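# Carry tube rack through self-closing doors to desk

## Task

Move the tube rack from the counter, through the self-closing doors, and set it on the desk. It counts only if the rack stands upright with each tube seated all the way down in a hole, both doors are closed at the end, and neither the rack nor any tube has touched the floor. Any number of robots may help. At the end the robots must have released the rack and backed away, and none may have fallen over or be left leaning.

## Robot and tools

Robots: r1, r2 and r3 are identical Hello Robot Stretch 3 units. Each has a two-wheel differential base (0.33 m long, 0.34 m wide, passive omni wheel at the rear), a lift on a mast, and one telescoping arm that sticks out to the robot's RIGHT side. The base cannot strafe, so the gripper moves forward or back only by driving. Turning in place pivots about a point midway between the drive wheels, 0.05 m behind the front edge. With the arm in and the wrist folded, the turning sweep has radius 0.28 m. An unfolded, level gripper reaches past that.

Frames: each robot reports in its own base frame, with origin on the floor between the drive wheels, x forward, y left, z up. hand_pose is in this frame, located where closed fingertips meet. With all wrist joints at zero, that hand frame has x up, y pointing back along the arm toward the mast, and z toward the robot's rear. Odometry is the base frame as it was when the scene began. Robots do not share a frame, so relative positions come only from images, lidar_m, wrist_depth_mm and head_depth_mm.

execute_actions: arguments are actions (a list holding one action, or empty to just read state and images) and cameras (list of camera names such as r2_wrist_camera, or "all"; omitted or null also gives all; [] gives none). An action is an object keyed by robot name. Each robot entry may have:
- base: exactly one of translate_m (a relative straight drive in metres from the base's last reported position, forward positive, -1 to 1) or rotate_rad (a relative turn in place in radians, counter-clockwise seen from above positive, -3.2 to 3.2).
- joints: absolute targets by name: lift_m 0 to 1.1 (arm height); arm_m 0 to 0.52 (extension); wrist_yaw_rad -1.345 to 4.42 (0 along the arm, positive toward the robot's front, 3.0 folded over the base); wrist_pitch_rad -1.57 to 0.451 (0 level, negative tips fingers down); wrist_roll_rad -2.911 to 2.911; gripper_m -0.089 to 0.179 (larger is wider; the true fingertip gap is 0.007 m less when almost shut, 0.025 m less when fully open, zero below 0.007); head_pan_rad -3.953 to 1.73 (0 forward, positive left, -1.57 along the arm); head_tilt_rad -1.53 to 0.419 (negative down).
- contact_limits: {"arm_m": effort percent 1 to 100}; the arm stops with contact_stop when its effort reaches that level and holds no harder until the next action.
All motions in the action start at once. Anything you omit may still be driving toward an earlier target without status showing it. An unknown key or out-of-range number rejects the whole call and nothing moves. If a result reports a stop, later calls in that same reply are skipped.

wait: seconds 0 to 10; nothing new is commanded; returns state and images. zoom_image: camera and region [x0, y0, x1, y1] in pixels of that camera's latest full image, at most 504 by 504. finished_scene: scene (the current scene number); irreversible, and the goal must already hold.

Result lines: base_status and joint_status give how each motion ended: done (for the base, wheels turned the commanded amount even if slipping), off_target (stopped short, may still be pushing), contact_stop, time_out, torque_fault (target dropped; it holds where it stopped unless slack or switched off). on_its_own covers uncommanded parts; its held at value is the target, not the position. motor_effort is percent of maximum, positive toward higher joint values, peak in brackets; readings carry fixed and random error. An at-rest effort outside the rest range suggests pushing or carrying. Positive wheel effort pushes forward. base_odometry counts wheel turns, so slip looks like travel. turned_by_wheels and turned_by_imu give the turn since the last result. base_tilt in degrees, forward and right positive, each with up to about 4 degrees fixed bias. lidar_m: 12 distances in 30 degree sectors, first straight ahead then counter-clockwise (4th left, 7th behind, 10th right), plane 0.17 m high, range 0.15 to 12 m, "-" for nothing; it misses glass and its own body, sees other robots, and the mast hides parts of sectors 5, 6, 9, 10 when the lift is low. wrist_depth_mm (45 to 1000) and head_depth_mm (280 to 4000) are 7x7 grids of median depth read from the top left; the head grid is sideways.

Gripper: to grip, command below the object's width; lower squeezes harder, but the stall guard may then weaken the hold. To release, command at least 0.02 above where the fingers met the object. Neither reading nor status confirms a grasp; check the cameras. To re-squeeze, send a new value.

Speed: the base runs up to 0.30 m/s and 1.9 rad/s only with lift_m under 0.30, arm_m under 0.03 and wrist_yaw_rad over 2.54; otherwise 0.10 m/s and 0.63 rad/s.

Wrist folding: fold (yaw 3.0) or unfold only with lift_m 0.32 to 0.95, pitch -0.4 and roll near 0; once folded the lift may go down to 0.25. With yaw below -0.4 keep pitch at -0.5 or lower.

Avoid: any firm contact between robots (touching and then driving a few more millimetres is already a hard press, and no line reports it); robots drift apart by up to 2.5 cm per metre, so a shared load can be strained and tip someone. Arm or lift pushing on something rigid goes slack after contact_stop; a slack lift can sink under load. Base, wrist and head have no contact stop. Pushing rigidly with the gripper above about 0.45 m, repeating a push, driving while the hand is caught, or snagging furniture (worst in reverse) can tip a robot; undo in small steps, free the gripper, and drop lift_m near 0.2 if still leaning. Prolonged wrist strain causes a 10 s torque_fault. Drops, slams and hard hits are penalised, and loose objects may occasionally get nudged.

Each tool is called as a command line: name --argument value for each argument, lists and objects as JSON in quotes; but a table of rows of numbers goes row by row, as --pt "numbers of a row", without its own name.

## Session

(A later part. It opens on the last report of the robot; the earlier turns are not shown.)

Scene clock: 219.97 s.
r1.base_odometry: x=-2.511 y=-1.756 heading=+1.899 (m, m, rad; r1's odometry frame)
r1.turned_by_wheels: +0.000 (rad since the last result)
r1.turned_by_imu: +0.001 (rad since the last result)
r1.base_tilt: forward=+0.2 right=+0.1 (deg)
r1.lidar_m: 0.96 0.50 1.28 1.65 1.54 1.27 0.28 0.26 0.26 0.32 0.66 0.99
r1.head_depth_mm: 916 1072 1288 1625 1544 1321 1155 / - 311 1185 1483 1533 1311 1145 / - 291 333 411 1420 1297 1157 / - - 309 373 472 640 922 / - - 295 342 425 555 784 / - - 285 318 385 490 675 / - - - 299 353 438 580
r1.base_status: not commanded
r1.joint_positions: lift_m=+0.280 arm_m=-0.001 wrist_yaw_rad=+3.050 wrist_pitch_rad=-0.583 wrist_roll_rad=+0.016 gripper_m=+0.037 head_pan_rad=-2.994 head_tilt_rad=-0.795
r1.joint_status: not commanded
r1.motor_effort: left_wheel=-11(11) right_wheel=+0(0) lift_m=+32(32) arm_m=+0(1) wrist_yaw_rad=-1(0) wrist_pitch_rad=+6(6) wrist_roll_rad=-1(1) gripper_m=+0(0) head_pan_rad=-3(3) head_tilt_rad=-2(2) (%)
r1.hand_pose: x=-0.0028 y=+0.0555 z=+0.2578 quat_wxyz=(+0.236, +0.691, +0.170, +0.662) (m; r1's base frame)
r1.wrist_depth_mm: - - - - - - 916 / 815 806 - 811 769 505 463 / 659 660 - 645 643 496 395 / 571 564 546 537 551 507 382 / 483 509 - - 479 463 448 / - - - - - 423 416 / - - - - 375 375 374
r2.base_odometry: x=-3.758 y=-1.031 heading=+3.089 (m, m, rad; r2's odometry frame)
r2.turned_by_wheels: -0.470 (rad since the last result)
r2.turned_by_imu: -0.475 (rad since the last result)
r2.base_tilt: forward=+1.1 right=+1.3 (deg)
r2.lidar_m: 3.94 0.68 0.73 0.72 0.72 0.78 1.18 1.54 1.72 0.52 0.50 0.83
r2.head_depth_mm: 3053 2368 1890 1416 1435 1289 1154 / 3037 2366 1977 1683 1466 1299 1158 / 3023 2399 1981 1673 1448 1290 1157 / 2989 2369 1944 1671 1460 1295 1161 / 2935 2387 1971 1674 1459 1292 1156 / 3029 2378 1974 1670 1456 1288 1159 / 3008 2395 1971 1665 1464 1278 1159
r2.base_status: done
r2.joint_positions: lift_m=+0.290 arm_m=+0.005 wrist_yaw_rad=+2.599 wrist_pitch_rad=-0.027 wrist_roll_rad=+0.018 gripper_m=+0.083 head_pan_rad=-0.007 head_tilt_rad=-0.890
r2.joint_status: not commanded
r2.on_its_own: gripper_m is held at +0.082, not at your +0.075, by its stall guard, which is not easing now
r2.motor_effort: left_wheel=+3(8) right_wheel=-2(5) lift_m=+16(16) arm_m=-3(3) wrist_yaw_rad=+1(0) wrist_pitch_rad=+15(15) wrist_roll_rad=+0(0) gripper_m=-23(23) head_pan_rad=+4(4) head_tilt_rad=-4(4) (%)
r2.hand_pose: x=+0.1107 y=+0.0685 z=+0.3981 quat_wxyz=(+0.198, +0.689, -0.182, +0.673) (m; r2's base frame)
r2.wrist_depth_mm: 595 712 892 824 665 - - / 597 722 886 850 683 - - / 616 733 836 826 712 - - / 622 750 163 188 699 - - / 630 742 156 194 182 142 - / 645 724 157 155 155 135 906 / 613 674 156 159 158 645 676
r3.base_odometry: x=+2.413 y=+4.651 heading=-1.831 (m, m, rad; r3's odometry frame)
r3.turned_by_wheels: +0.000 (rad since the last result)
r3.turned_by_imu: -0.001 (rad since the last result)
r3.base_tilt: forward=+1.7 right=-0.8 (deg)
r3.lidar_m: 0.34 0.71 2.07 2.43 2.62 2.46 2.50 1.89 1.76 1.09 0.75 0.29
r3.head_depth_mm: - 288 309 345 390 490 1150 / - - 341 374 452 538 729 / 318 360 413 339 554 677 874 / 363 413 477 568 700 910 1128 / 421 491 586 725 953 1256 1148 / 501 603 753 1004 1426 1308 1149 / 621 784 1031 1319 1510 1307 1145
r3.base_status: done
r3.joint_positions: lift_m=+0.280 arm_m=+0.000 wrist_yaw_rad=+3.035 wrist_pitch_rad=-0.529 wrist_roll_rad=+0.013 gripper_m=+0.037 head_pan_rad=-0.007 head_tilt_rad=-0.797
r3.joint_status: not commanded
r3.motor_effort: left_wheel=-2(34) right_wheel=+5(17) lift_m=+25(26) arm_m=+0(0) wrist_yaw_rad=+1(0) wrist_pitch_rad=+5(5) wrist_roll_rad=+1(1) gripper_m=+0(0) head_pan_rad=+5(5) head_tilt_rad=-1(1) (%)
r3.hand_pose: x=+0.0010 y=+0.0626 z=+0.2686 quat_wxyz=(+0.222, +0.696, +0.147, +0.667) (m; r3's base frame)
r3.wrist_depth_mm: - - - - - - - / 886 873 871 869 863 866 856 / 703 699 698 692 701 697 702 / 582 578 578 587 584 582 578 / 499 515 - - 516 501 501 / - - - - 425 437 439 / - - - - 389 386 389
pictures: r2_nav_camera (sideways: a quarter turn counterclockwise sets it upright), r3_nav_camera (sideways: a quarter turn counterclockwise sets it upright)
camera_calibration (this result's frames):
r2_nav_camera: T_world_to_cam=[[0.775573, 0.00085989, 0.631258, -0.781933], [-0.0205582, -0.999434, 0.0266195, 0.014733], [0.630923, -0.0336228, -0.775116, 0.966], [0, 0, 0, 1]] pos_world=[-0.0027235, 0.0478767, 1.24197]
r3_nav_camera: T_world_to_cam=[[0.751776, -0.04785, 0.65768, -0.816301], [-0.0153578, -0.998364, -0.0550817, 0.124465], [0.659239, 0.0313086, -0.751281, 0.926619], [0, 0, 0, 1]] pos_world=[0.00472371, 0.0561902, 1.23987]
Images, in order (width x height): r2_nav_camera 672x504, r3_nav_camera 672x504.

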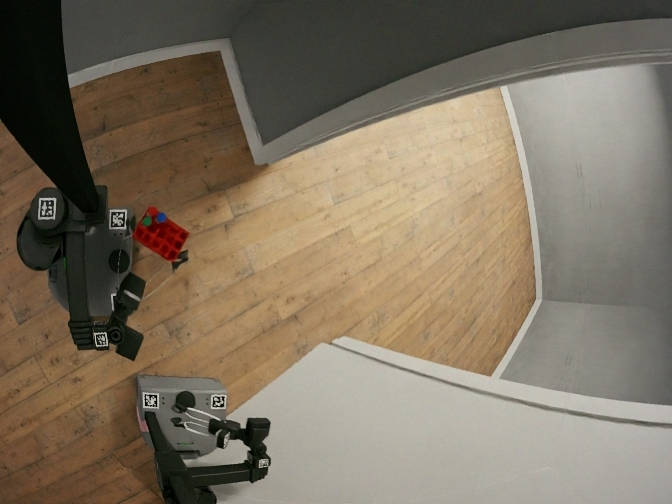

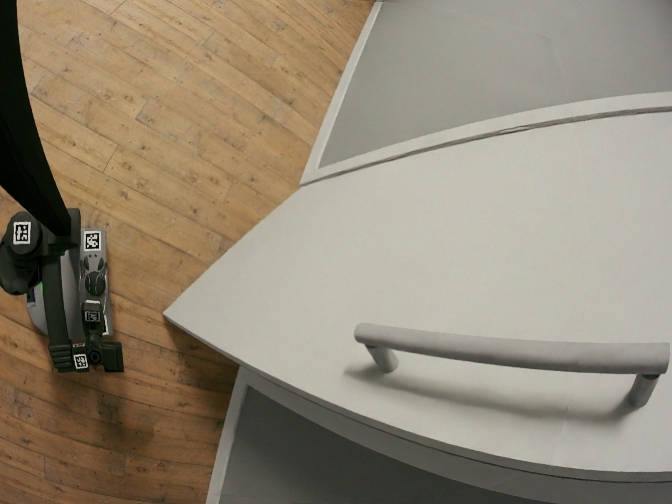

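execute_actions --actions '[{"r2":{"base":{"translate_m":1.0}},"r3":{"base":{"translate_m":-0.3}}}]' --cameras '[]'

execute_actions --actions '[{"r2":{"base":{"rotate_rad":1.3}}}]' --cameras '["r2_nav_camera"]'

execute_actions --actions '[{"r2":{"base":{"translate_m":1.0}},"r1":{"base":{"translate_m":0.3},"joints":{"head_pan_rad":0}}}]' --cameras '[]'

execute_actions --actions '[{"r2":{"base":{"translate_m":0.6}},"r1":{"base":{"rotate_rad":-1.3}}}]' --cameras '["r2_nav_camera","r1_nav_camera"]'

Scene clock: 234.23 s.
r1.base_odometry: x=-2.511 y=-1.756 heading=+1.899 (m, m, rad; r1's odometry frame)
r1.turned_by_wheels: +0.000 (rad since the last result)
r1.turned_by_imu: +0.003 (rad since the last result)
r1.base_tilt: forward=+0.2 right=+0.1 (deg)
r1.lidar_m: 0.96 1.25 1.28 1.65 1.53 1.27 0.28 0.26 0.26 0.32 0.66 0.96
r1.head_depth_mm: 917 1069 1291 1626 1540 1321 1153 / - 311 1178 1483 1537 1304 1142 / - 291 334 411 1419 1299 1156 / - - 308 372 472 640 926 / - - 294 342 424 555 785 / - - 285 317 385 490 675 / - - - 299 353 439 581
r1.base_status: not commanded
r1.joint_positions: lift_m=+0.280 arm_m=-0.001 wrist_yaw_rad=+3.050 wrist_pitch_rad=-0.583 wrist_roll_rad=+0.016 gripper_m=+0.037 head_pan_rad=-2.994 head_tilt_rad=-0.795
r1.joint_status: not commanded
r1.motor_effort: left_wheel=-11(10) right_wheel=+0(0) lift_m=+32(32) arm_m=+0(0) wrist_yaw_rad=+0(0) wrist_pitch_rad=+5(5) wrist_roll_rad=-1(1) gripper_m=-1(0) head_pan_rad=-4(3) head_tilt_rad=-2(2) (%)
r1.hand_pose: x=-0.0028 y=+0.0555 z=+0.2578 quat_wxyz=(+0.236, +0.691, +0.170, +0.662) (m; r1's base frame)
r1.wrist_depth_mm: - - - - - - 912 / 804 810 - 782 777 766 761 / 671 674 - 649 647 633 642 / 564 566 541 556 539 554 551 / 492 515 - - 486 481 462 / - - - - - 420 420 / - - - - 376 373 373
r2.base_odometry: x=-4.757 y=-0.979 heading=+3.089 (m, m, rad; r2's odometry frame)
r2.turned_by_wheels: +0.000 (rad since the last result)
r2.turned_by_imu: +0.005 (rad since the last result)
r2.base_tilt: forward=+1.1 right=+1.3 (deg)
r2.lidar_m: 3.01 2.98 2.86 2.33 0.53 0.56 1.83 0.93 0.44 0.43 1.10 2.19
r2.head_depth_mm: 2867 2374 1960 1667 1463 1289 1158 / 3005 2392 1963 1656 1461 1294 1164 / 2989 2393 1979 1673 1454 1294 1163 / 2976 2391 1969 1678 1455 1289 1171 / 2908 2389 1943 1666 1458 1288 1166 / 2816 2372 1973 1665 1461 1292 1163 / 2750 2364 1939 1669 1447 1286 1156
r2.base_status: done
r2.joint_positions: lift_m=+0.290 arm_m=+0.005 wrist_yaw_rad=+2.599 wrist_pitch_rad=-0.027 wrist_roll_rad=+0.018 gripper_m=+0.083 head_pan_rad=-0.007 head_tilt_rad=-0.890
r2.joint_status: not commanded
r2.on_its_own: gripper_m is held at +0.082, not at your +0.075, by its stall guard, which is not easing now
r2.motor_effort: left_wheel=+3(10) right_wheel=-1(3) lift_m=+15(16) arm_m=-3(3) wrist_yaw_rad=+1(1) wrist_pitch_rad=+15(15) wrist_roll_rad=+0(0) gripper_m=-23(23) head_pan_rad=+4(4) head_tilt_rad=-4(5) (%)
r2.hand_pose: x=+0.1107 y=+0.0685 z=+0.3981 quat_wxyz=(+0.198, +0.690, -0.182, +0.673) (m; r2's base frame)
r2.wrist_depth_mm: - - - - - - - / - - - - - - - / - - 188 - - - - / - - 163 188 - - - / - - 156 193 184 142 - / 906 972 157 156 155 135 922 / 691 683 156 158 158 645 676
r3.base_odometry: x=+2.490 y=+4.941 heading=-1.831 (m, m, rad; r3's odometry frame)
r3.turned_by_wheels: +0.000 (rad since the last result)
r3.turned_by_imu: +0.000 (rad since the last result)
r3.base_tilt: forward=+1.5 right=-0.7 (deg)
r3.lidar_m: 0.99 1.28 2.53 2.57 2.34 2.18 2.22 1.75 1.64 1.53 1.04 0.96
r3.head_depth_mm: 809 905 1026 1184 1390 1304 1147 / 846 951 1077 1259 1457 1311 1147 / 885 1000 1145 1351 1489 1305 1147 / 932 1057 1227 1451 1524 1308 1149 / 976 1116 1301 1579 1526 1317 1143 / 1032 1184 1395 1679 1519 1306 1150 / 1084 1252 1503 1755 1521 1311 1151
r3.base_status: done
r3.joint_positions: lift_m=+0.280 arm_m=+0.000 wrist_yaw_rad=+3.035 wrist_pitch_rad=-0.529 wrist_roll_rad=+0.013 gripper_m=+0.037 head_pan_rad=-0.007 head_tilt_rad=-0.797
r3.joint_status: not commanded
r3.motor_effort: left_wheel=-3(11) right_wheel=+4(10) lift_m=+26(26) arm_m=+0(0) wrist_yaw_rad=+1(0) wrist_pitch_rad=+5(5) wrist_roll_rad=+1(1) gripper_m=+0(0) head_pan_rad=+4(3) head_tilt_rad=-1(1) (%)
r3.hand_pose: x=+0.0010 y=+0.0626 z=+0.2686 quat_wxyz=(+0.222, +0.696, +0.147, +0.667) (m; r3's base frame)
r3.wrist_depth_mm: - - - - - - - / 868 870 852 879 870 869 855 / 709 699 701 692 698 697 687 / 581 579 586 583 580 580 575 / 502 519 - - 513 497 501 / - - - - 425 441 437 / - - - - 388 386 387
pictures: none
No camera images: the call's "cameras" was empty. Leave "cameras" out to get every camera's image.

Scene clock: 236.27 s.
r1.base_odometry: x=-2.511 y=-1.756 heading=+1.899 (m, m, rad; r1's odometry frame)
r1.turned_by_wheels: +0.000 (rad since the last result)
r1.turned_by_imu: +0.001 (rad since the last result)
r1.base_tilt: forward=+0.2 right=+0.1 (deg)
r1.lidar_m: 0.96 1.25 1.28 1.65 1.54 1.27 0.28 0.26 0.26 0.32 0.66 0.80
r1.head_depth_mm: 917 1071 1289 1632 1547 1317 1151 / - 311 1188 1484 1537 1311 1146 / - 292 333 412 1421 1295 1165 / - - 309 373 473 639 921 / - - 295 342 424 555 785 / - - 285 318 386 491 674 / - - - 299 353 438 581
r1.base_status: not commanded
r1.joint_positions: lift_m=+0.280 arm_m=-0.001 wrist_yaw_rad=+3.050 wrist_pitch_rad=-0.583 wrist_roll_rad=+0.016 gripper_m=+0.037 head_pan_rad=-2.994 head_tilt_rad=-0.795
r1.joint_status: not commanded
r1.motor_effort: left_wheel=-11(11) right_wheel=+0(0) lift_m=+32(32) arm_m=+0(1) wrist_yaw_rad=+0(1) wrist_pitch_rad=+6(6) wrist_roll_rad=-1(1) gripper_m=-1(0) head_pan_rad=-3(3) head_tilt_rad=-2(2) (%)
r1.hand_pose: x=-0.0028 y=+0.0555 z=+0.2578 quat_wxyz=(+0.236, +0.691, +0.170, +0.662) (m; r1's base frame)
r1.wrist_depth_mm: - - - - - - 921 / 831 816 - 771 790 786 768 / 673 679 - 655 655 655 620 / 557 572 547 557 549 541 533 / 490 513 - - 492 476 474 / - - - - - 419 420 / - - - - 377 381 370
r2.base_odometry: x=-4.757 y=-0.979 heading=-1.894 (m, m, rad; r2's odometry frame)
r2.turned_by_wheels: +1.300 (rad since the last result)
r2.turned_by_imu: +1.315 (rad since the last result)
r2.base_tilt: forward=+1.1 right=+1.3 (deg)
r2.lidar_m: 2.86 1.03 0.53 1.39 0.94 0.61 0.43 0.43 2.04 2.56 2.99 3.01
r2.head_depth_mm: 3054 2388 1961 1672 1457 1288 1164 / 3051 2374 1950 1680 1461 1292 1161 / 2976 2378 1961 1679 1455 1293 1151 / 2775 2384 1956 1669 1455 1287 1166 / 2941 2380 1964 1667 1452 1283 1158 / 2815 2367 1962 1672 1467 1293 1156 / 2721 2363 1960 1656 1450 1291 1156
r2.base_status: done
r2.joint_positions: lift_m=+0.290 arm_m=+0.005 wrist_yaw_rad=+2.599 wrist_pitch_rad=-0.027 wrist_roll_rad=+0.018 gripper_m=+0.083 head_pan_rad=-0.007 head_tilt_rad=-0.890
r2.joint_status: not commanded
r2.on_its_own: gripper_m is held at +0.082, not at your +0.075, by its stall guard, which is not easing now
r2.motor_effort: left_wheel=-1(7) right_wheel=+3(11) lift_m=+15(16) arm_m=-4(3) wrist_yaw_rad=+1(1) wrist_pitch_rad=+15(15) wrist_roll_rad=+0(0) gripper_m=-23(24) head_pan_rad=+4(4) head_tilt_rad=-4(4) (%)
r2.hand_pose: x=+0.1107 y=+0.0685 z=+0.3981 quat_wxyz=(+0.198, +0.690, -0.182, +0.673) (m; r2's base frame)
r2.wrist_depth_mm: - - - 554 - - - / - - - 555 - - - / - - 192 574 - - - / - - 164 190 986 - - / - - 156 193 184 142 - / 879 980 157 155 165 136 949 / 719 669 156 158 158 639 671
r3.base_odometry: x=+2.490 y=+4.941 heading=-1.831 (m, m, rad; r3's odometry frame)
r3.turned_by_wheels: +0.000 (rad since the last result)
r3.turned_by_imu: +0.000 (rad since the last result)
r3.base_tilt: forward=+1.6 right=-0.8 (deg)
r3.lidar_m: 0.99 1.28 2.52 2.57 2.33 2.18 2.22 1.75 1.64 1.52 1.04 0.96
r3.head_depth_mm: 808 905 1020 1178 1388 1307 1155 / 845 951 1082 1261 1456 1309 1149 / 880 1000 1145 1349 1489 1311 1146 / 927 1059 1216 1452 1518 1303 1151 / 975 1125 1303 1569 1515 1309 1147 / 1028 1187 1390 1689 1524 1318 1153 / 1081 1252 1502 1756 1510 1312 1152
r3.base_status: not commanded
r3.joint_positions: lift_m=+0.280 arm_m=+0.000 wrist_yaw_rad=+3.035 wrist_pitch_rad=-0.529 wrist_roll_rad=+0.013 gripper_m=+0.037 head_pan_rad=-0.007 head_tilt_rad=-0.797
r3.joint_status: not commanded
r3.motor_effort: left_wheel=-2(3) right_wheel=+4(4) lift_m=+26(26) arm_m=+0(0) wrist_yaw_rad=+1(1) wrist_pitch_rad=+5(5) wrist_roll_rad=+1(1) gripper_m=+0(0) head_pan_rad=+4(4) head_tilt_rad=-2(1) (%)
r3.hand_pose: x=+0.0010 y=+0.0626 z=+0.2686 quat_wxyz=(+0.222, +0.696, +0.147, +0.667) (m; r3's base frame)
r3.wrist_depth_mm: - - - - - - - / 875 858 869 881 874 866 878 / 696 696 701 702 697 696 702 / 588 586 584 581 583 575 583 / 499 518 - - 513 501 500 / - - - - 428 438 433 / - - - - 389 388 390
pictures: r2_nav_camera (sideways: a quarter turn counterclockwise sets it upright)
camera_calibration (this result's frames):
r2_nav_camera: T_world_to_cam=[[0.775581, 0.000863165, 0.631248, -0.78192], [-0.0205535, -0.999434, 0.0266196, 0.0147327], [0.630914, -0.0336201, -0.775124, 0.96601], [0, 0, 0, 1]] pos_world=[-0.00272445, 0.0478766, 1.24197]
Images, in order (width x height): r2_nav_camera 672x504.

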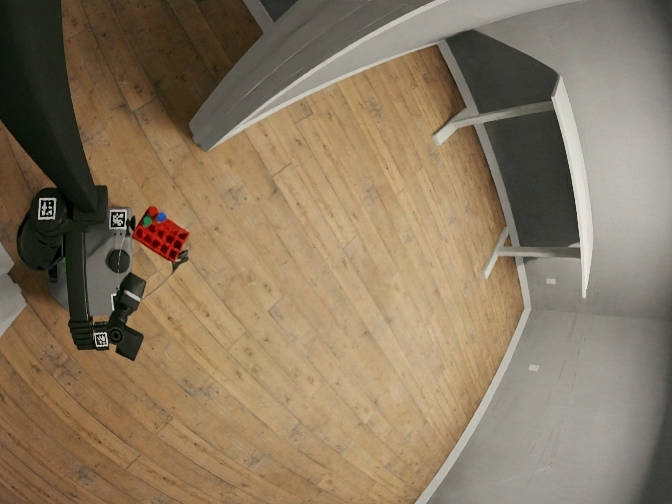

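Scene clock: 241.37 s.
r1.base_odometry: x=-2.607 y=-1.472 heading=+1.899 (m, m, rad; r1's odometry frame)
r1.turned_by_wheels: +0.000 (rad since the last result)
r1.turned_by_imu: +0.001 (rad since the last result)
r1.base_tilt: forward=+0.1 right=+0.1 (deg)
r1.lidar_m: 0.70 1.00 1.02 1.34 1.74 0.32 0.27 0.27 0.31 0.53 3.79 0.67
r1.head_depth_mm: 540 604 721 1613 1544 1313 1155 / 612 663 730 845 1192 1308 1144 / 691 767 854 968 1112 1277 1139 / 789 886 1007 1177 1393 1288 1127 / 915 1041 1208 1442 1493 1287 1124 / 903 1022 1169 1368 1477 1279 1118 / 853 958 1086 1263 1417 1265 1113
r1.base_status: done
r1.joint_positions: lift_m=+0.280 arm_m=-0.001 wrist_yaw_rad=+3.050 wrist_pitch_rad=-0.583 wrist_roll_rad=+0.016 gripper_m=+0.037 head_pan_rad=-0.006 head_tilt_rad=-0.796
r1.joint_status: all done
r1.motor_effort: left_wheel=-13(52) right_wheel=-6(25) lift_m=+32(33) arm_m=+0(0) wrist_yaw_rad=+0(1) wrist_pitch_rad=+6(6) wrist_roll_rad=-1(1) gripper_m=+0(0) head_pan_rad=+3(54) head_tilt_rad=-1(1) (%)
r1.hand_pose: x=-0.0029 y=+0.0554 z=+0.2577 quat_wxyz=(+0.236, +0.691, +0.170, +0.662) (m; r1's base frame)
r1.wrist_depth_mm: - - - - - 929 796 / 781 810 - 790 760 787 768 / 656 661 - 642 650 639 634 / 578 574 543 560 556 543 544 / 493 516 - - 488 479 471 / - - - - - 424 419 / - - - - 374 375 371
r2.base_odometry: x=-5.075 y=-1.927 heading=-1.895 (m, m, rad; r2's odometry frame)
r2.turned_by_wheels: +0.000 (rad since the last result)
r2.turned_by_imu: +0.005 (rad since the last result)
r2.base_tilt: forward=+1.1 right=+1.3 (deg)
r2.lidar_m: 1.85 1.47 1.21 0.80 0.74 0.75 1.41 1.98 2.84 2.59 2.40 2.42
r2.head_depth_mm: 2729 2372 1971 1686 1467 1289 1154 / 2724 2407 1990 1676 1460 1295 1162 / 2532 2382 1953 1669 1451 1291 1159 / 1859 2156 1960 1685 1458 1290 1156 / 2175 2307 1968 1677 1461 1290 1147 / 2003 2227 1952 1651 1461 1288 1162 / 1886 2136 1953 1674 1462 1297 1162
r2.base_status: done
r2.joint_positions: lift_m=+0.290 arm_m=+0.005 wrist_yaw_rad=+2.599 wrist_pitch_rad=-0.027 wrist_roll_rad=+0.018 gripper_m=+0.083 head_pan_rad=-0.007 head_tilt_rad=-0.890
r2.joint_status: not commanded
r2.on_its_own: gripper_m is held at +0.082, not at your +0.075, by its stall guard, which is not easing now
r2.motor_effort: left_wheel=-3(5) right_wheel=+4(8) lift_m=+16(16) arm_m=-3(4) wrist_yaw_rad=+2(1) wrist_pitch_rad=+15(15) wrist_roll_rad=+0(0) gripper_m=-23(22) head_pan_rad=+4(4) head_tilt_rad=-4(4) (%)
r2.hand_pose: x=+0.1107 y=+0.0685 z=+0.3981 quat_wxyz=(+0.198, +0.690, -0.182, +0.673) (m; r2's base frame)
r2.wrist_depth_mm: 668 842 - - - - - / 702 866 - - - - - / 701 878 188 - - - - / 704 896 163 190 - - - / 701 849 155 193 183 142 - / 703 797 157 155 155 135 918 / 673 675 156 157 158 646 679
r3.base_odometry: x=+2.490 y=+4.941 heading=-1.831 (m, m, rad; r3's odometry frame)
r3.turned_by_wheels: +0.000 (rad since the last result)
r3.turned_by_imu: +0.001 (rad since the last result)
r3.base_tilt: forward=+1.7 right=-0.7 (deg)
r3.lidar_m: 0.99 1.28 2.53 2.57 2.34 2.19 2.22 1.76 1.64 1.53 1.04 0.96
r3.head_depth_mm: 808 904 1024 1179 1387 1314 1153 / 844 947 1086 1257 1463 1314 1146 / 885 1000 1148 1350 1495 1305 1142 / 925 1055 1221 1448 1525 1302 1146 / 974 1114 1308 1568 1527 1301 1150 / 1030 1185 1403 1674 1521 1308 1151 / 1083 1261 1508 1739 1518 1313 1149
r3.base_status: not commanded
r3.joint_positions: lift_m=+0.280 arm_m=+0.000 wrist_yaw_rad=+3.035 wrist_pitch_rad=-0.529 wrist_roll_rad=+0.013 gripper_m=+0.037 head_pan_rad=-0.007 head_tilt_rad=-0.797
r3.joint_status: not commanded
r3.motor_effort: left_wheel=-2(3) right_wheel=+4(5) lift_m=+25(26) arm_m=+1(1) wrist_yaw_rad=+1(1) wrist_pitch_rad=+5(5) wrist_roll_rad=+1(1) gripper_m=+0(0) head_pan_rad=+5(5) head_tilt_rad=+0(1) (%)
r3.hand_pose: x=+0.0010 y=+0.0626 z=+0.2686 quat_wxyz=(+0.222, +0.696, +0.147, +0.667) (m; r3's base frame)
r3.wrist_depth_mm: - - - - - - - / 882 859 861 862 860 857 862 / 700 712 703 687 695 700 690 / 587 585 588 580 583 576 579 / 508 518 - - 514 500 495 / - - - - 429 437 436 / - - - - 392 388 388
pictures: none
No camera images: the call's "cameras" was empty. Leave "cameras" out to get every camera's image.

Scene clock: 245.00 s.
r1.base_odometry: x=-2.607 y=-1.472 heading=+0.599 (m, m, rad; r1's odometry frame)
r1.turned_by_wheels: -1.300 (rad since the last result)
r1.turned_by_imu: -1.256 (rad since the last result)
r1.base_tilt: forward=+0.2 right=+0.1 (deg)
r1.lidar_m: 3.78 3.79 0.67 1.00 1.00 1.15 1.73 0.25 0.20 0.20 0.21 0.33
r1.head_depth_mm: 3146 3081 878 737 668 610 560 / 3543 3099 2289 1843 1112 915 810 / 3464 3056 2274 1815 1522 1298 1137 / 3386 3004 2237 1807 1507 1291 1126 / 3275 2915 2213 1788 1494 1280 1125 / 3191 2904 2189 1756 1488 1276 1112 / 3085 2894 2171 1749 1470 1262 1108
r1.base_status: done
r1.joint_positions: lift_m=+0.280 arm_m=-0.001 wrist_yaw_rad=+3.068 wrist_pitch_rad=-0.583 wrist_roll_rad=+0.016 gripper_m=+0.037 head_pan_rad=-0.006 head_tilt_rad=-0.796
r1.joint_status: not commanded
r1.on_its_own: wrist_yaw_rad is at rest, and its effort (-19) is outside its rest range (-12 to +12)
r1.motor_effort: left_wheel=+3(22) right_wheel=-5(16) lift_m=+33(33) arm_m=+1(3) wrist_yaw_rad=-19(46) wrist_pitch_rad=+6(7) wrist_roll_rad=-1(0) gripper_m=-1(0) head_pan_rad=+3(3) head_tilt_rad=-2(2) (%)
r1.hand_pose: x=-0.0064 y=+0.0558 z=+0.2577 quat_wxyz=(+0.230, +0.689, +0.176, +0.664) (m; r1's base frame)
r1.wrist_depth_mm: 825 915 - 952 930 674 585 / 820 811 - 801 797 694 723 / 667 672 - 649 645 641 624 / 571 557 566 556 548 546 539 / 480 515 - - 485 469 468 / 444 - - - - 422 418 / - - - - 382 377 376
r2.base_odometry: x=-5.266 y=-2.495 heading=-1.895 (m, m, rad; r2's odometry frame)
r2.turned_by_wheels: +0.000 (rad since the last result)
r2.turned_by_imu: +0.003 (rad since the last result)
r2.base_tilt: forward=+1.1 right=+1.3 (deg)
r2.lidar_m: 1.25 1.45 1.07 1.19 1.10 1.11 2.01 2.96 3.31 2.20 2.03 2.05
r2.head_depth_mm: 2223 2398 1982 1671 1452 1290 1162 / 2010 2280 1979 1684 1463 1293 1164 / 864 2169 1981 1646 1461 1288 1158 / 794 1403 1830 1670 1456 1289 1159 / 762 1845 1902 1663 1445 1289 1157 / 762 1693 1869 1666 1455 1290 1165 / 761 1577 1801 1666 1456 1291 1153
r2.base_status: done
r2.joint_positions: lift_m=+0.290 arm_m=+0.005 wrist_yaw_rad=+2.599 wrist_pitch_rad=-0.027 wrist_roll_rad=+0.018 gripper_m=+0.083 head_pan_rad=-0.007 head_tilt_rad=-0.890
r2.joint_status: not commanded
r2.on_its_own: gripper_m is held at +0.082, not at your +0.075, by its stall guard, which is not easing now
r2.motor_effort: left_wheel=-2(7) right_wheel=+4(9) lift_m=+16(15) arm_m=-3(3) wrist_yaw_rad=+0(2) wrist_pitch_rad=+15(15) wrist_roll_rad=+0(0) gripper_m=-23(23) head_pan_rad=+4(4) head_tilt_rad=-4(4) (%)
r2.hand_pose: x=+0.1107 y=+0.0685 z=+0.3981 quat_wxyz=(+0.198, +0.690, -0.182, +0.673) (m; r2's base frame)
r2.wrist_depth_mm: 992 - - - - - - / - - - - - - - / - - 191 - - - - / - - 163 188 - - - / - - 156 194 184 142 - / 916 967 157 156 155 135 909 / 684 699 156 158 158 646 676
r3.base_odometry: x=+2.490 y=+4.941 heading=-1.831 (m, m, rad; r3's odometry frame)
r3.turned_by_wheels: +0.000 (rad since the last result)
r3.turned_by_imu: +0.001 (rad since the last result)
r3.base_tilt: forward=+1.6 right=-0.7 (deg)
r3.lidar_m: 0.99 1.27 2.53 2.57 2.33 2.18 2.23 1.75 1.64 1.52 1.03 0.96
r3.head_depth_mm: 809 904 1027 1175 1384 1303 1146 / 843 950 1082 1265 1456 1305 1146 / 884 1000 1146 1346 1493 1308 1148 / 930 1052 1226 1451 1524 1319 1151 / 972 1114 1306 1570 1512 1312 1151 / 1026 1187 1386 1676 1526 1307 1152 / 1081 1261 1506 1740 1527 1305 1154
r3.base_status: not commanded
r3.joint_positions: lift_m=+0.280 arm_m=+0.000 wrist_yaw_rad=+3.035 wrist_pitch_rad=-0.529 wrist_roll_rad=+0.013 gripper_m=+0.037 head_pan_rad=-0.007 head_tilt_rad=-0.797
r3.joint_status: not commanded
r3.motor_effort: left_wheel=-2(2) right_wheel=+4(5) lift_m=+25(26) arm_m=+0(0) wrist_yaw_rad=+1(1) wrist_pitch_rad=+5(5) wrist_roll_rad=+1(1) gripper_m=+0(0) head_pan_rad=+4(4) head_tilt_rad=-2(1) (%)
r3.hand_pose: x=+0.0010 y=+0.0626 z=+0.2686 quat_wxyz=(+0.222, +0.696, +0.147, +0.667) (m; r3's base frame)
r3.wrist_depth_mm: - - - - - - - / 881 873 868 863 864 864 880 / 696 694 704 696 704 691 697 / 581 587 582 584 582 583 577 / 502 515 - - 512 500 496 / - - - - 426 435 436 / - - - - 389 389 387
pictures: r1_nav_camera (sideways: a quarter turn counterclockwise sets it upright), r2_nav_camera (sideways: a quarter turn counterclockwise sets it upright)
camera_calibration (this result's frames):
r1_nav_camera: T_world_to_cam=[[0.739012, 0.0348247, 0.672792, -0.839744], [0.0496707, -0.998762, -0.00286217, 0.0583031], [0.671859, 0.0355332, -0.739827, 0.916831], [0, 0, 0, 1]] pos_world=[0.00170384, 0.0548968, 1.24344]
r2_nav_camera: T_world_to_cam=[[0.775584, 0.000862845, 0.631244, -0.781915], [-0.0205538, -0.999434, 0.0266197, 0.0147326], [0.63091, -0.0336203, -0.775127, 0.966014], [0, 0, 0, 1]] pos_world=[-0.00272473, 0.0478766, 1.24197]
Images, in order (width x height): r1_nav_camera 672x504, r2_nav_camera 672x504.

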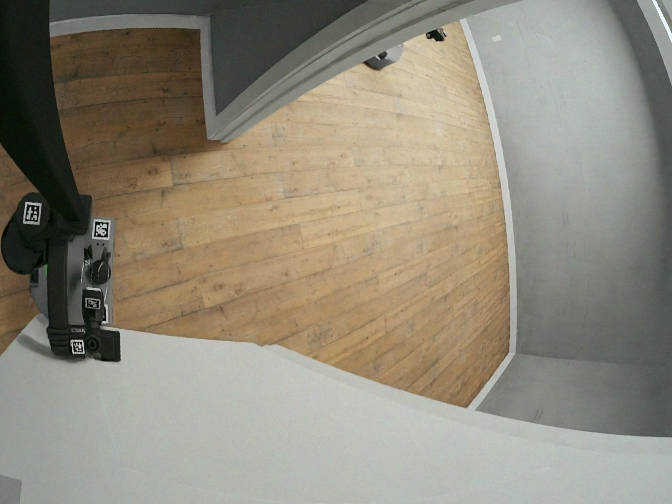

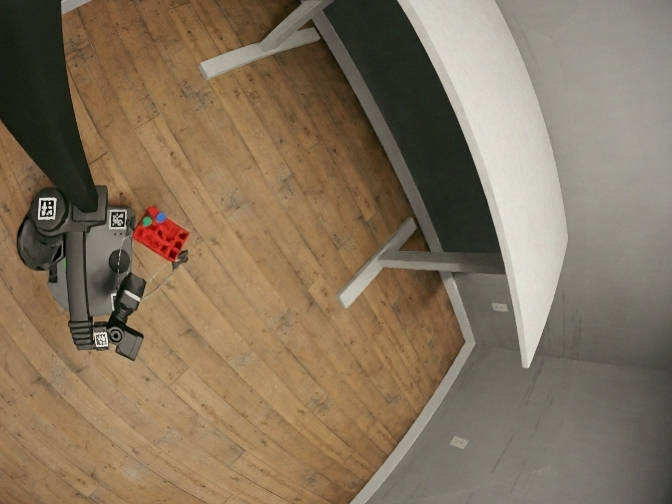

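execute_actions --actions '[{"r2":{"base":{"translate_m":0.15}},"r1":{"base":{"translate_m":-0.75}}}]' --cameras '[]'

execute_actions --actions '[{"r2":{"base":{"rotate_rad":2.13},"joints":{"head_pan_rad":-1.57,"head_tilt_rad":-0.6,"lift_m":0.93}}}]' --cameras '["r2_nav_camera","r1_nav_camera"]'

execute_actions --actions '[{"r2":{"joints":{"wrist_yaw_rad":0}}}]' --cameras '["r2_nav_camera","r2_head_camera","r2_wrist_camera"]'

Scene clock: 256.73 s.
r1.base_odometry: x=-3.227 y=-1.895 heading=+0.599 (m, m, rad; r1's odometry frame)
r1.turned_by_wheels: +0.000 (rad since the last result)
r1.turned_by_imu: +0.002 (rad since the last result)
r1.base_tilt: forward=+0.2 right=+0.1 (deg)
r1.lidar_m: 0.74 0.71 0.93 0.80 0.80 0.91 0.99 1.06 1.20 1.30 1.30 1.45
r1.head_depth_mm: 1200 1388 1656 1844 1545 1315 1147 / 1102 1318 1589 1793 1531 1312 1146 / 941 1107 1361 1689 1521 1299 1130 / 818 944 1122 1376 1508 1296 1129 / 723 825 955 1132 1384 1278 1126 / 645 723 810 959 1150 1264 1111 / 590 656 754 1615 1456 1265 1114
r1.base_status: done
r1.joint_positions: lift_m=+0.280 arm_m=-0.001 wrist_yaw_rad=+3.053 wrist_pitch_rad=-0.583 wrist_roll_rad=+0.016 gripper_m=+0.037 head_pan_rad=-0.006 head_tilt_rad=-0.796
r1.joint_status: not commanded
r1.motor_effort: left_wheel=+2(10) right_wheel=-1(14) lift_m=+33(32) arm_m=+1(1) wrist_yaw_rad=-2(34) wrist_pitch_rad=+6(6) wrist_roll_rad=+0(0) gripper_m=-1(1) head_pan_rad=+3(3) head_tilt_rad=-2(1) (%)
r1.hand_pose: x=-0.0034 y=+0.0555 z=+0.2577 quat_wxyz=(+0.235, +0.691, +0.171, +0.662) (m; r1's base frame)
r1.wrist_depth_mm: 668 684 - 836 865 938 978 / 725 756 - 792 777 778 762 / 668 665 - 662 637 638 631 / 560 560 552 552 559 547 539 / 487 504 - - 485 474 472 / - - - - - 424 416 / - - - - 380 374 373
r2.base_odometry: x=-5.314 y=-2.638 heading=-1.895 (m, m, rad; r2's odometry frame)
r2.turned_by_wheels: +0.000 (rad since the last result)
r2.turned_by_imu: +0.000 (rad since the last result)
r2.base_tilt: forward=+1.1 right=+1.3 (deg)
r2.lidar_m: 1.09 1.33 1.01 1.29 1.19 1.20 2.08 3.20 3.17 2.10 1.94 1.97
r2.head_depth_mm: 826 2294 1969 1670 1451 1288 1162 / 768 2215 1953 1677 1467 1298 1159 / 764 2003 1975 1662 1456 1283 1156 / 765 1184 1489 1638 1449 1290 1153 / 762 643 1857 1671 1454 1293 1156 / 761 621 1781 1668 1452 1290 1155 / 763 603 1646 1666 1465 1286 1161
r2.base_status: done
r2.joint_positions: lift_m=+0.290 arm_m=+0.005 wrist_yaw_rad=+2.599 wrist_pitch_rad=-0.027 wrist_roll_rad=+0.018 gripper_m=+0.083 head_pan_rad=-0.007 head_tilt_rad=-0.890
r2.joint_status: not commanded
r2.on_its_own: gripper_m is held at +0.082, not at your +0.075, by its stall guard, which is not easing now
r2.motor_effort: left_wheel=-2(8) right_wheel=+4(9) lift_m=+15(16) arm_m=-4(4) wrist_yaw_rad=+1(1) wrist_pitch_rad=+15(14) wrist_roll_rad=+0(0) gripper_m=-23(23) head_pan_rad=+4(4) head_tilt_rad=-5(4) (%)
r2.hand_pose: x=+0.1107 y=+0.0685 z=+0.3981 quat_wxyz=(+0.198, +0.690, -0.182, +0.673) (m; r2's base frame)
r2.wrist_depth_mm: - - - - - - - / - - - - - - - / - - 190 - - - - / - - 162 188 - - - / - - 156 193 184 142 - / 887 951 157 155 155 135 956 / 710 678 156 159 156 649 670
r3.base_odometry: x=+2.490 y=+4.941 heading=-1.831 (m, m, rad; r3's odometry frame)
r3.turned_by_wheels: +0.000 (rad since the last result)
r3.turned_by_imu: +0.002 (rad since the last result)
r3.base_tilt: forward=+1.6 right=-0.7 (deg)
r3.lidar_m: 0.99 1.28 2.53 2.57 2.33 2.18 2.22 1.75 1.64 1.52 1.04 0.96
r3.head_depth_mm: 807 903 1026 1185 1376 1304 1145 / 847 950 1079 1260 1459 1308 1148 / 886 996 1149 1350 1483 1308 1148 / 928 1055 1223 1447 1524 1304 1151 / 974 1119 1306 1559 1520 1311 1146 / 1023 1190 1395 1686 1522 1312 1151 / 1085 1255 1506 1746 1526 1313 1154
r3.base_status: not commanded
r3.joint_positions: lift_m=+0.280 arm_m=+0.000 wrist_yaw_rad=+3.035 wrist_pitch_rad=-0.529 wrist_roll_rad=+0.013 gripper_m=+0.037 head_pan_rad=-0.007 head_tilt_rad=-0.797
r3.joint_status: not commanded
r3.motor_effort: left_wheel=-2(2) right_wheel=+5(4) lift_m=+25(26) arm_m=+1(0) wrist_yaw_rad=+1(1) wrist_pitch_rad=+5(5) wrist_roll_rad=+1(1) gripper_m=+0(0) head_pan_rad=+3(3) head_tilt_rad=+0(0) (%)
r3.hand_pose: x=+0.0010 y=+0.0626 z=+0.2686 quat_wxyz=(+0.222, +0.696, +0.147, +0.667) (m; r3's base frame)
r3.wrist_depth_mm: - - - - - - - / 884 873 880 880 872 874 862 / 707 697 705 694 700 691 687 / 584 586 584 586 580 578 583 / 500 517 - - 514 498 496 / - - - - 427 432 438 / - - - - 389 389 391
pictures: none
No camera images: the call's "cameras" was empty. Leave "cameras" out to get every camera's image.

Scene clock: 263.40 s.
r1.base_odometry: x=-3.227 y=-1.895 heading=+0.599 (m, m, rad; r1's odometry frame)
r1.turned_by_wheels: +0.000 (rad since the last result)
r1.turned_by_imu: +0.002 (rad since the last result)
r1.base_tilt: forward=+0.2 right=+0.1 (deg)
r1.lidar_m: 1.25 1.25 0.93 0.80 0.80 0.91 0.99 1.06 1.19 1.30 1.30 1.45
r1.head_depth_mm: 1201 1383 1655 1849 1538 1312 1151 / 1166 1337 1585 1797 1529 1308 1149 / 1130 1300 1529 1735 1520 1299 1141 / 1102 1259 1470 1703 1510 1288 1133 / 1075 1222 1410 1654 1495 1289 1123 / 1039 1180 1367 1611 1490 1282 1113 / 1012 1148 1320 1548 1470 1272 1111
r1.base_status: not commanded
r1.joint_positions: lift_m=+0.280 arm_m=-0.001 wrist_yaw_rad=+3.053 wrist_pitch_rad=-0.583 wrist_roll_rad=+0.016 gripper_m=+0.037 head_pan_rad=-0.006 head_tilt_rad=-0.796
r1.joint_status: not commanded
r1.motor_effort: left_wheel=+2(2) right_wheel=+0(1) lift_m=+33(33) arm_m=+1(1) wrist_yaw_rad=-3(3) wrist_pitch_rad=+6(6) wrist_roll_rad=+0(1) gripper_m=+0(1) head_pan_rad=+3(3) head_tilt_rad=-1(2) (%)
r1.hand_pose: x=-0.0034 y=+0.0555 z=+0.2577 quat_wxyz=(+0.235, +0.691, +0.171, +0.662) (m; r1's base frame)
r1.wrist_depth_mm: 669 718 - 810 894 956 - / 712 768 - 791 782 770 779 / 679 667 - 650 637 626 640 / 567 557 557 545 542 548 539 / 480 512 - - 484 477 470 / - - - - - 422 413 / - - - - 373 372 370
r2.base_odometry: x=-5.314 y=-2.638 heading=+0.235 (m, m, rad; r2's odometry frame)
r2.turned_by_wheels: +2.130 (rad since the last result)
r2.turned_by_imu: +2.156 (rad since the last result)
r2.base_tilt: forward=+1.0 right=+1.3 (deg)
r2.lidar_m: 1.19 1.21 1.68 3.40 2.96 2.06 1.94 1.98 1.09 1.33 1.01 1.26
r2.head_depth_mm: 1169 1234 824 658 1766 - - / 1163 1230 824 658 1764 1596 - / 1158 1218 825 634 1753 1597 - / 1158 1208 827 634 1753 - - / 1141 1206 826 633 1730 1582 - / 1131 1196 825 633 1743 1506 1268 / 1125 1197 827 633 1736 1517 1289
r2.base_status: done
r2.joint_positions: lift_m=+0.929 arm_m=+0.005 wrist_yaw_rad=+2.599 wrist_pitch_rad=-0.028 wrist_roll_rad=+0.018 gripper_m=+0.083 head_pan_rad=-1.563 head_tilt_rad=-0.606
r2.joint_status: all done
r2.on_its_own: gripper_m is held at +0.082, not at your +0.075, by its stall guard, which is not easing now
r2.motor_effort: left_wheel=-2(9) right_wheel=+4(8) lift_m=+33(34) arm_m=-3(4) wrist_yaw_rad=+1(1) wrist_pitch_rad=+15(15) wrist_roll_rad=+0(0) gripper_m=-23(23) head_pan_rad=-4(62) head_tilt_rad=+3(24) (%)
r2.hand_pose: x=+0.1107 y=+0.0685 z=+1.0371 quat_wxyz=(+0.198, +0.690, -0.182, +0.673) (m; r2's base frame)
r2.wrist_depth_mm: - - - - - - 907 / - - - - - - 935 / - - 190 - - - 924 / - - 162 189 - - 954 / - - 157 194 183 142 962 / - - 157 155 156 135 940 / - - 156 158 158 - -
r3.base_odometry: x=+2.490 y=+4.941 heading=-1.831 (m, m, rad; r3's odometry frame)
r3.turned_by_wheels: +0.000 (rad since the last result)
r3.turned_by_imu: +0.001 (rad since the last result)
r3.base_tilt: forward=+1.8 right=-0.8 (deg)
r3.lidar_m: 0.99 1.28 2.53 2.57 2.33 2.18 2.22 1.75 1.64 1.53 1.04 0.96
r3.head_depth_mm: 808 905 1022 1178 1376 1307 1152 / 848 951 1082 1263 1454 1305 1155 / 883 1001 1145 1350 1495 1307 1154 / 928 1051 1220 1450 1517 1311 1158 / 975 1111 1302 1571 1522 1304 1147 / 1021 1183 1392 1680 1525 1318 1146 / 1084 1260 1505 1743 1518 1313 1152
r3.base_status: not commanded
r3.joint_positions: lift_m=+0.280 arm_m=+0.000 wrist_yaw_rad=+3.035 wrist_pitch_rad=-0.529 wrist_roll_rad=+0.013 gripper_m=+0.037 head_pan_rad=-0.007 head_tilt_rad=-0.797
r3.joint_status: not commanded
r3.motor_effort: left_wheel=-2(2) right_wheel=+4(4) lift_m=+25(26) arm_m=+0(1) wrist_yaw_rad=+1(1) wrist_pitch_rad=+5(5) wrist_roll_rad=+1(1) gripper_m=+0(0) head_pan_rad=+4(4) head_tilt_rad=-1(1) (%)
r3.hand_pose: x=+0.0010 y=+0.0626 z=+0.2686 quat_wxyz=(+0.222, +0.696, +0.147, +0.667) (m; r3's base frame)
r3.wrist_depth_mm: - - - - - - - / 879 870 867 872 872 870 863 / 705 704 698 692 698 697 695 / 587 585 579 579 580 584 583 / 501 515 - - 511 499 495 / - - - - 427 434 436 / - - - - 388 389 389
pictures: r1_nav_camera (sideways: a quarter turn counterclockwise sets it upright), r2_nav_camera (sideways: a quarter turn counterclockwise sets it upright)
camera_calibration (this result's frames):
r1_nav_camera: T_world_to_cam=[[0.739012, 0.0348246, 0.672792, -0.839744], [0.0496706, -0.998762, -0.00286217, 0.0583031], [0.671859, 0.0355331, -0.739826, 0.916831], [0, 0, 0, 1]] pos_world=[0.00170385, 0.0548968, 1.24344]
r2_nav_camera: T_world_to_cam=[[0.0104996, -0.567281, 0.823458, -1.02776], [-0.999682, 0.0129333, 0.0216563, 0.0271581], [-0.0229353, -0.823423, -0.566964, 0.699248], [0, 0, 0, 1]] pos_world=[0.053978, -0.00760269, 1.24218]
Images, in order (width x height): r1_nav_camera 672x504, r2_nav_camera 672x504.

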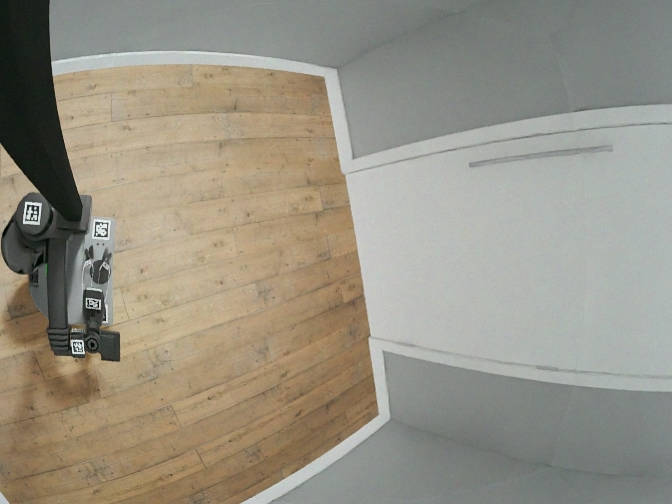

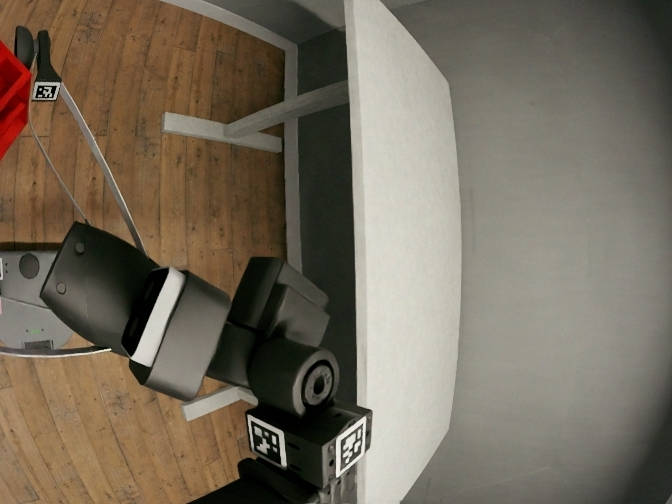

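Scene clock: 265.70 s.
r1.base_odometry: x=-3.227 y=-1.895 heading=+0.599 (m, m, rad; r1's odometry frame)
r1.turned_by_wheels: +0.000 (rad since the last result)
r1.turned_by_imu: +0.001 (rad since the last result)
r1.base_tilt: forward=+0.2 right=+0.1 (deg)
r1.lidar_m: 1.25 1.25 0.93 0.80 0.80 0.91 0.99 1.06 1.20 1.30 1.30 1.45
r1.head_depth_mm: 1190 1385 1646 1843 1538 1319 1145 / 1167 1335 1581 1795 1524 1311 1141 / 1133 1299 1528 1738 1519 1304 1134 / 1099 1261 1465 1696 1505 1292 1131 / 1071 1216 1416 1660 1494 1280 1124 / 1043 1182 1365 1621 1484 1276 1116 / 1011 1149 1321 1557 1471 1262 1112
r1.base_status: not commanded
r1.joint_positions: lift_m=+0.280 arm_m=-0.001 wrist_yaw_rad=+3.053 wrist_pitch_rad=-0.583 wrist_roll_rad=+0.016 gripper_m=+0.037 head_pan_rad=-0.006 head_tilt_rad=-0.796
r1.joint_status: not commanded
r1.motor_effort: left_wheel=+2(2) right_wheel=-1(1) lift_m=+33(33) arm_m=+1(0) wrist_yaw_rad=-3(3) wrist_pitch_rad=+6(6) wrist_roll_rad=+0(0) gripper_m=+0(0) head_pan_rad=+3(3) head_tilt_rad=-2(2) (%)
r1.hand_pose: x=-0.0034 y=+0.0555 z=+0.2577 quat_wxyz=(+0.235, +0.691, +0.171, +0.662) (m; r1's base frame)
r1.wrist_depth_mm: 697 715 - 832 937 946 983 / 729 762 - 816 805 777 749 / 666 671 - 663 660 651 639 / 568 559 561 561 538 547 554 / 495 502 - - 492 474 473 / - - - - - 421 415 / - - - - 384 381 372
r2.base_odometry: x=-5.314 y=-2.638 heading=+0.235 (m, m, rad; r2's odometry frame)
r2.turned_by_wheels: +0.000 (rad since the last result)
r2.turned_by_imu: +0.000 (rad since the last result)
r2.base_tilt: forward=+1.0 right=+1.4 (deg)
r2.lidar_m: 1.19 1.21 1.68 3.40 2.97 2.05 1.94 1.98 1.10 1.32 1.00 1.26
r2.head_depth_mm: 1170 1233 824 659 1776 - - / 1175 1227 822 442 1739 - - / 1157 1223 824 442 - - - / 1146 1205 823 439 468 1496 1283 / 1145 1206 825 533 1727 1519 1290 / 1139 1199 824 633 1724 1505 1289 / 1130 1193 827 635 1729 1526 1293
r2.base_status: not commanded
r2.joint_positions: lift_m=+0.929 arm_m=+0.005 wrist_yaw_rad=+0.002 wrist_pitch_rad=-0.028 wrist_roll_rad=+0.018 gripper_m=+0.083 head_pan_rad=-1.563 head_tilt_rad=-0.606
r2.joint_status: all done
r2.on_its_own: gripper_m is held at +0.082, not at your +0.075, by its stall guard, which is not easing now
r2.motor_effort: left_wheel=-2(3) right_wheel=+3(3) lift_m=+33(34) arm_m=-3(3) wrist_yaw_rad=-3(5) wrist_pitch_rad=+15(15) wrist_roll_rad=+1(0) gripper_m=-23(23) head_pan_rad=-5(5) head_tilt_rad=+3(4) (%)
r2.hand_pose: x=-0.0208 y=-0.4057 z=+1.0371 quat_wxyz=(+0.701, +0.011, -0.713, -0.009) (m; r2's base frame)
r2.wrist_depth_mm: - - - - - - - / - - - - - - - / - - 189 - - - - / 803 798 170 188 752 762 748 / 425 463 156 193 183 142 414 / 312 330 157 156 155 135 323 / - - 156 158 158 - -
r3.base_odometry: x=+2.490 y=+4.941 heading=-1.831 (m, m, rad; r3's odometry frame)
r3.turned_by_wheels: +0.000 (rad since the last result)
r3.turned_by_imu: +0.000 (rad since the last result)
r3.base_tilt: forward=+1.7 right=-0.7 (deg)
r3.lidar_m: 0.99 1.28 2.52 2.57 2.33 2.18 2.23 1.75 1.64 1.52 1.04 0.96
r3.head_depth_mm: 810 905 1026 1179 1376 1307 1149 / 844 949 1083 1251 1446 1309 1149 / 882 1000 1149 1348 1490 1321 1144 / 925 1052 1221 1450 1518 1306 1149 / 975 1111 1304 1579 1519 1313 1154 / 1030 1187 1394 1673 1523 1309 1152 / 1074 1250 1517 1756 1524 1307 1144
r3.base_status: not commanded
r3.joint_positions: lift_m=+0.280 arm_m=+0.000 wrist_yaw_rad=+3.035 wrist_pitch_rad=-0.529 wrist_roll_rad=+0.013 gripper_m=+0.037 head_pan_rad=-0.007 head_tilt_rad=-0.797
r3.joint_status: not commanded
r3.motor_effort: left_wheel=-3(2) right_wheel=+4(5) lift_m=+26(26) arm_m=+0(0) wrist_yaw_rad=+1(0) wrist_pitch_rad=+5(5) wrist_roll_rad=+1(1) gripper_m=+0(0) head_pan_rad=+4(4) head_tilt_rad=-2(0) (%)
r3.hand_pose: x=+0.0010 y=+0.0626 z=+0.2686 quat_wxyz=(+0.222, +0.696, +0.147, +0.667) (m; r3's base frame)
r3.wrist_depth_mm: - - - - - - - / 874 879 864 850 870 870 854 / 703 696 712 714 694 696 693 / 580 589 581 581 580 580 580 / 507 514 - - 517 494 500 / - - - - 427 437 439 / - - - - 389 390 390
pictures: r2_head_camera (sideways: a quarter turn clockwise sets it upright), r2_nav_camera (sideways: a quarter turn counterclockwise sets it upright), r2_wrist_camera
camera_calibration (this result's frames):
r2_head_camera: T_world_to_cam=[[0.0217754, 0.554287, -0.832041, 1.10358], [0.999542, -0.0295536, 0.00647117, -0.0145475], [-0.0210029, -0.831801, -0.554677, 0.675965], [0, 0, 0, 1]] pos_world=[0.0047071, -0.0498627, 1.29326]
r2_nav_camera: T_world_to_cam=[[0.0104995, -0.567281, 0.823458, -1.02776], [-0.999682, 0.0129335, 0.0216563, 0.0271581], [-0.0229354, -0.823423, -0.566964, 0.699248], [0, 0, 0, 1]] pos_world=[0.053978, -0.0076027, 1.24218]
r2_wrist_camera: T_world_to_cam=[[-0.999411, -0.0314376, -0.013725, -0.014838], [0.00658486, 0.216845, -0.976184, 1.12671], [0.0336651, -0.9757, -0.216511, -0.00961522], [0, 0, 0, 1]] pos_world=[-0.0219248, -0.254171, 1.09759]
Images, in order (width x height): r2_head_camera 896x504, r2_nav_camera 672x504, r2_wrist_camera 644x364.

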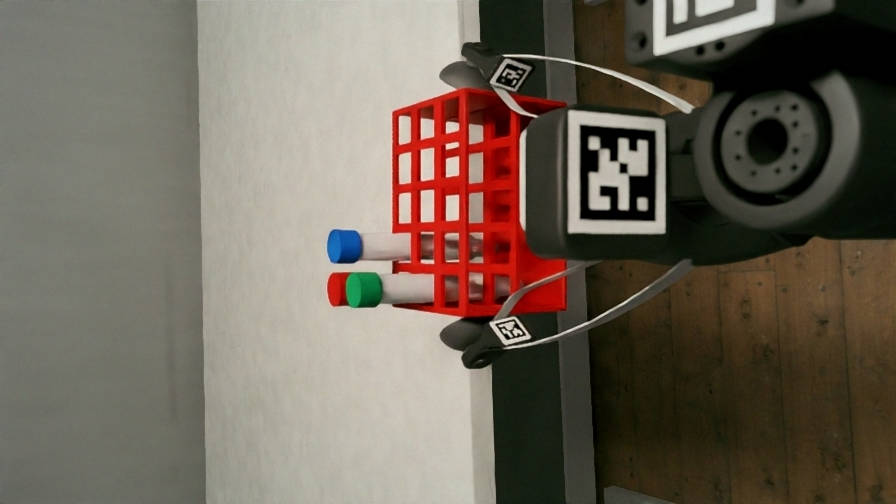

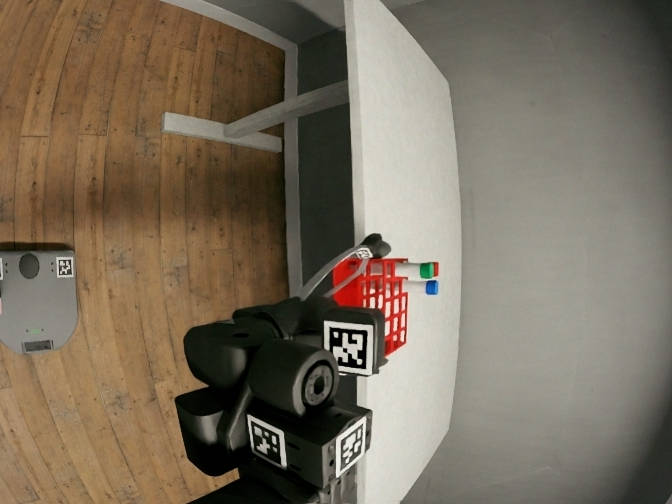

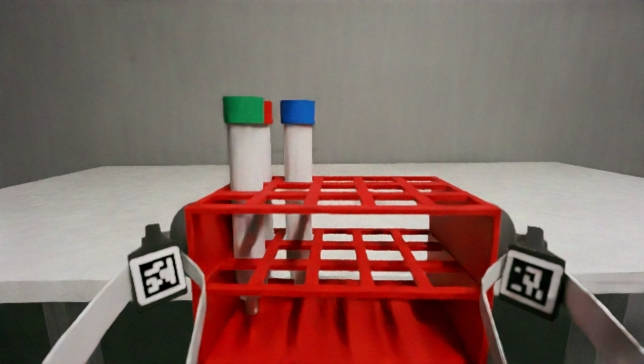

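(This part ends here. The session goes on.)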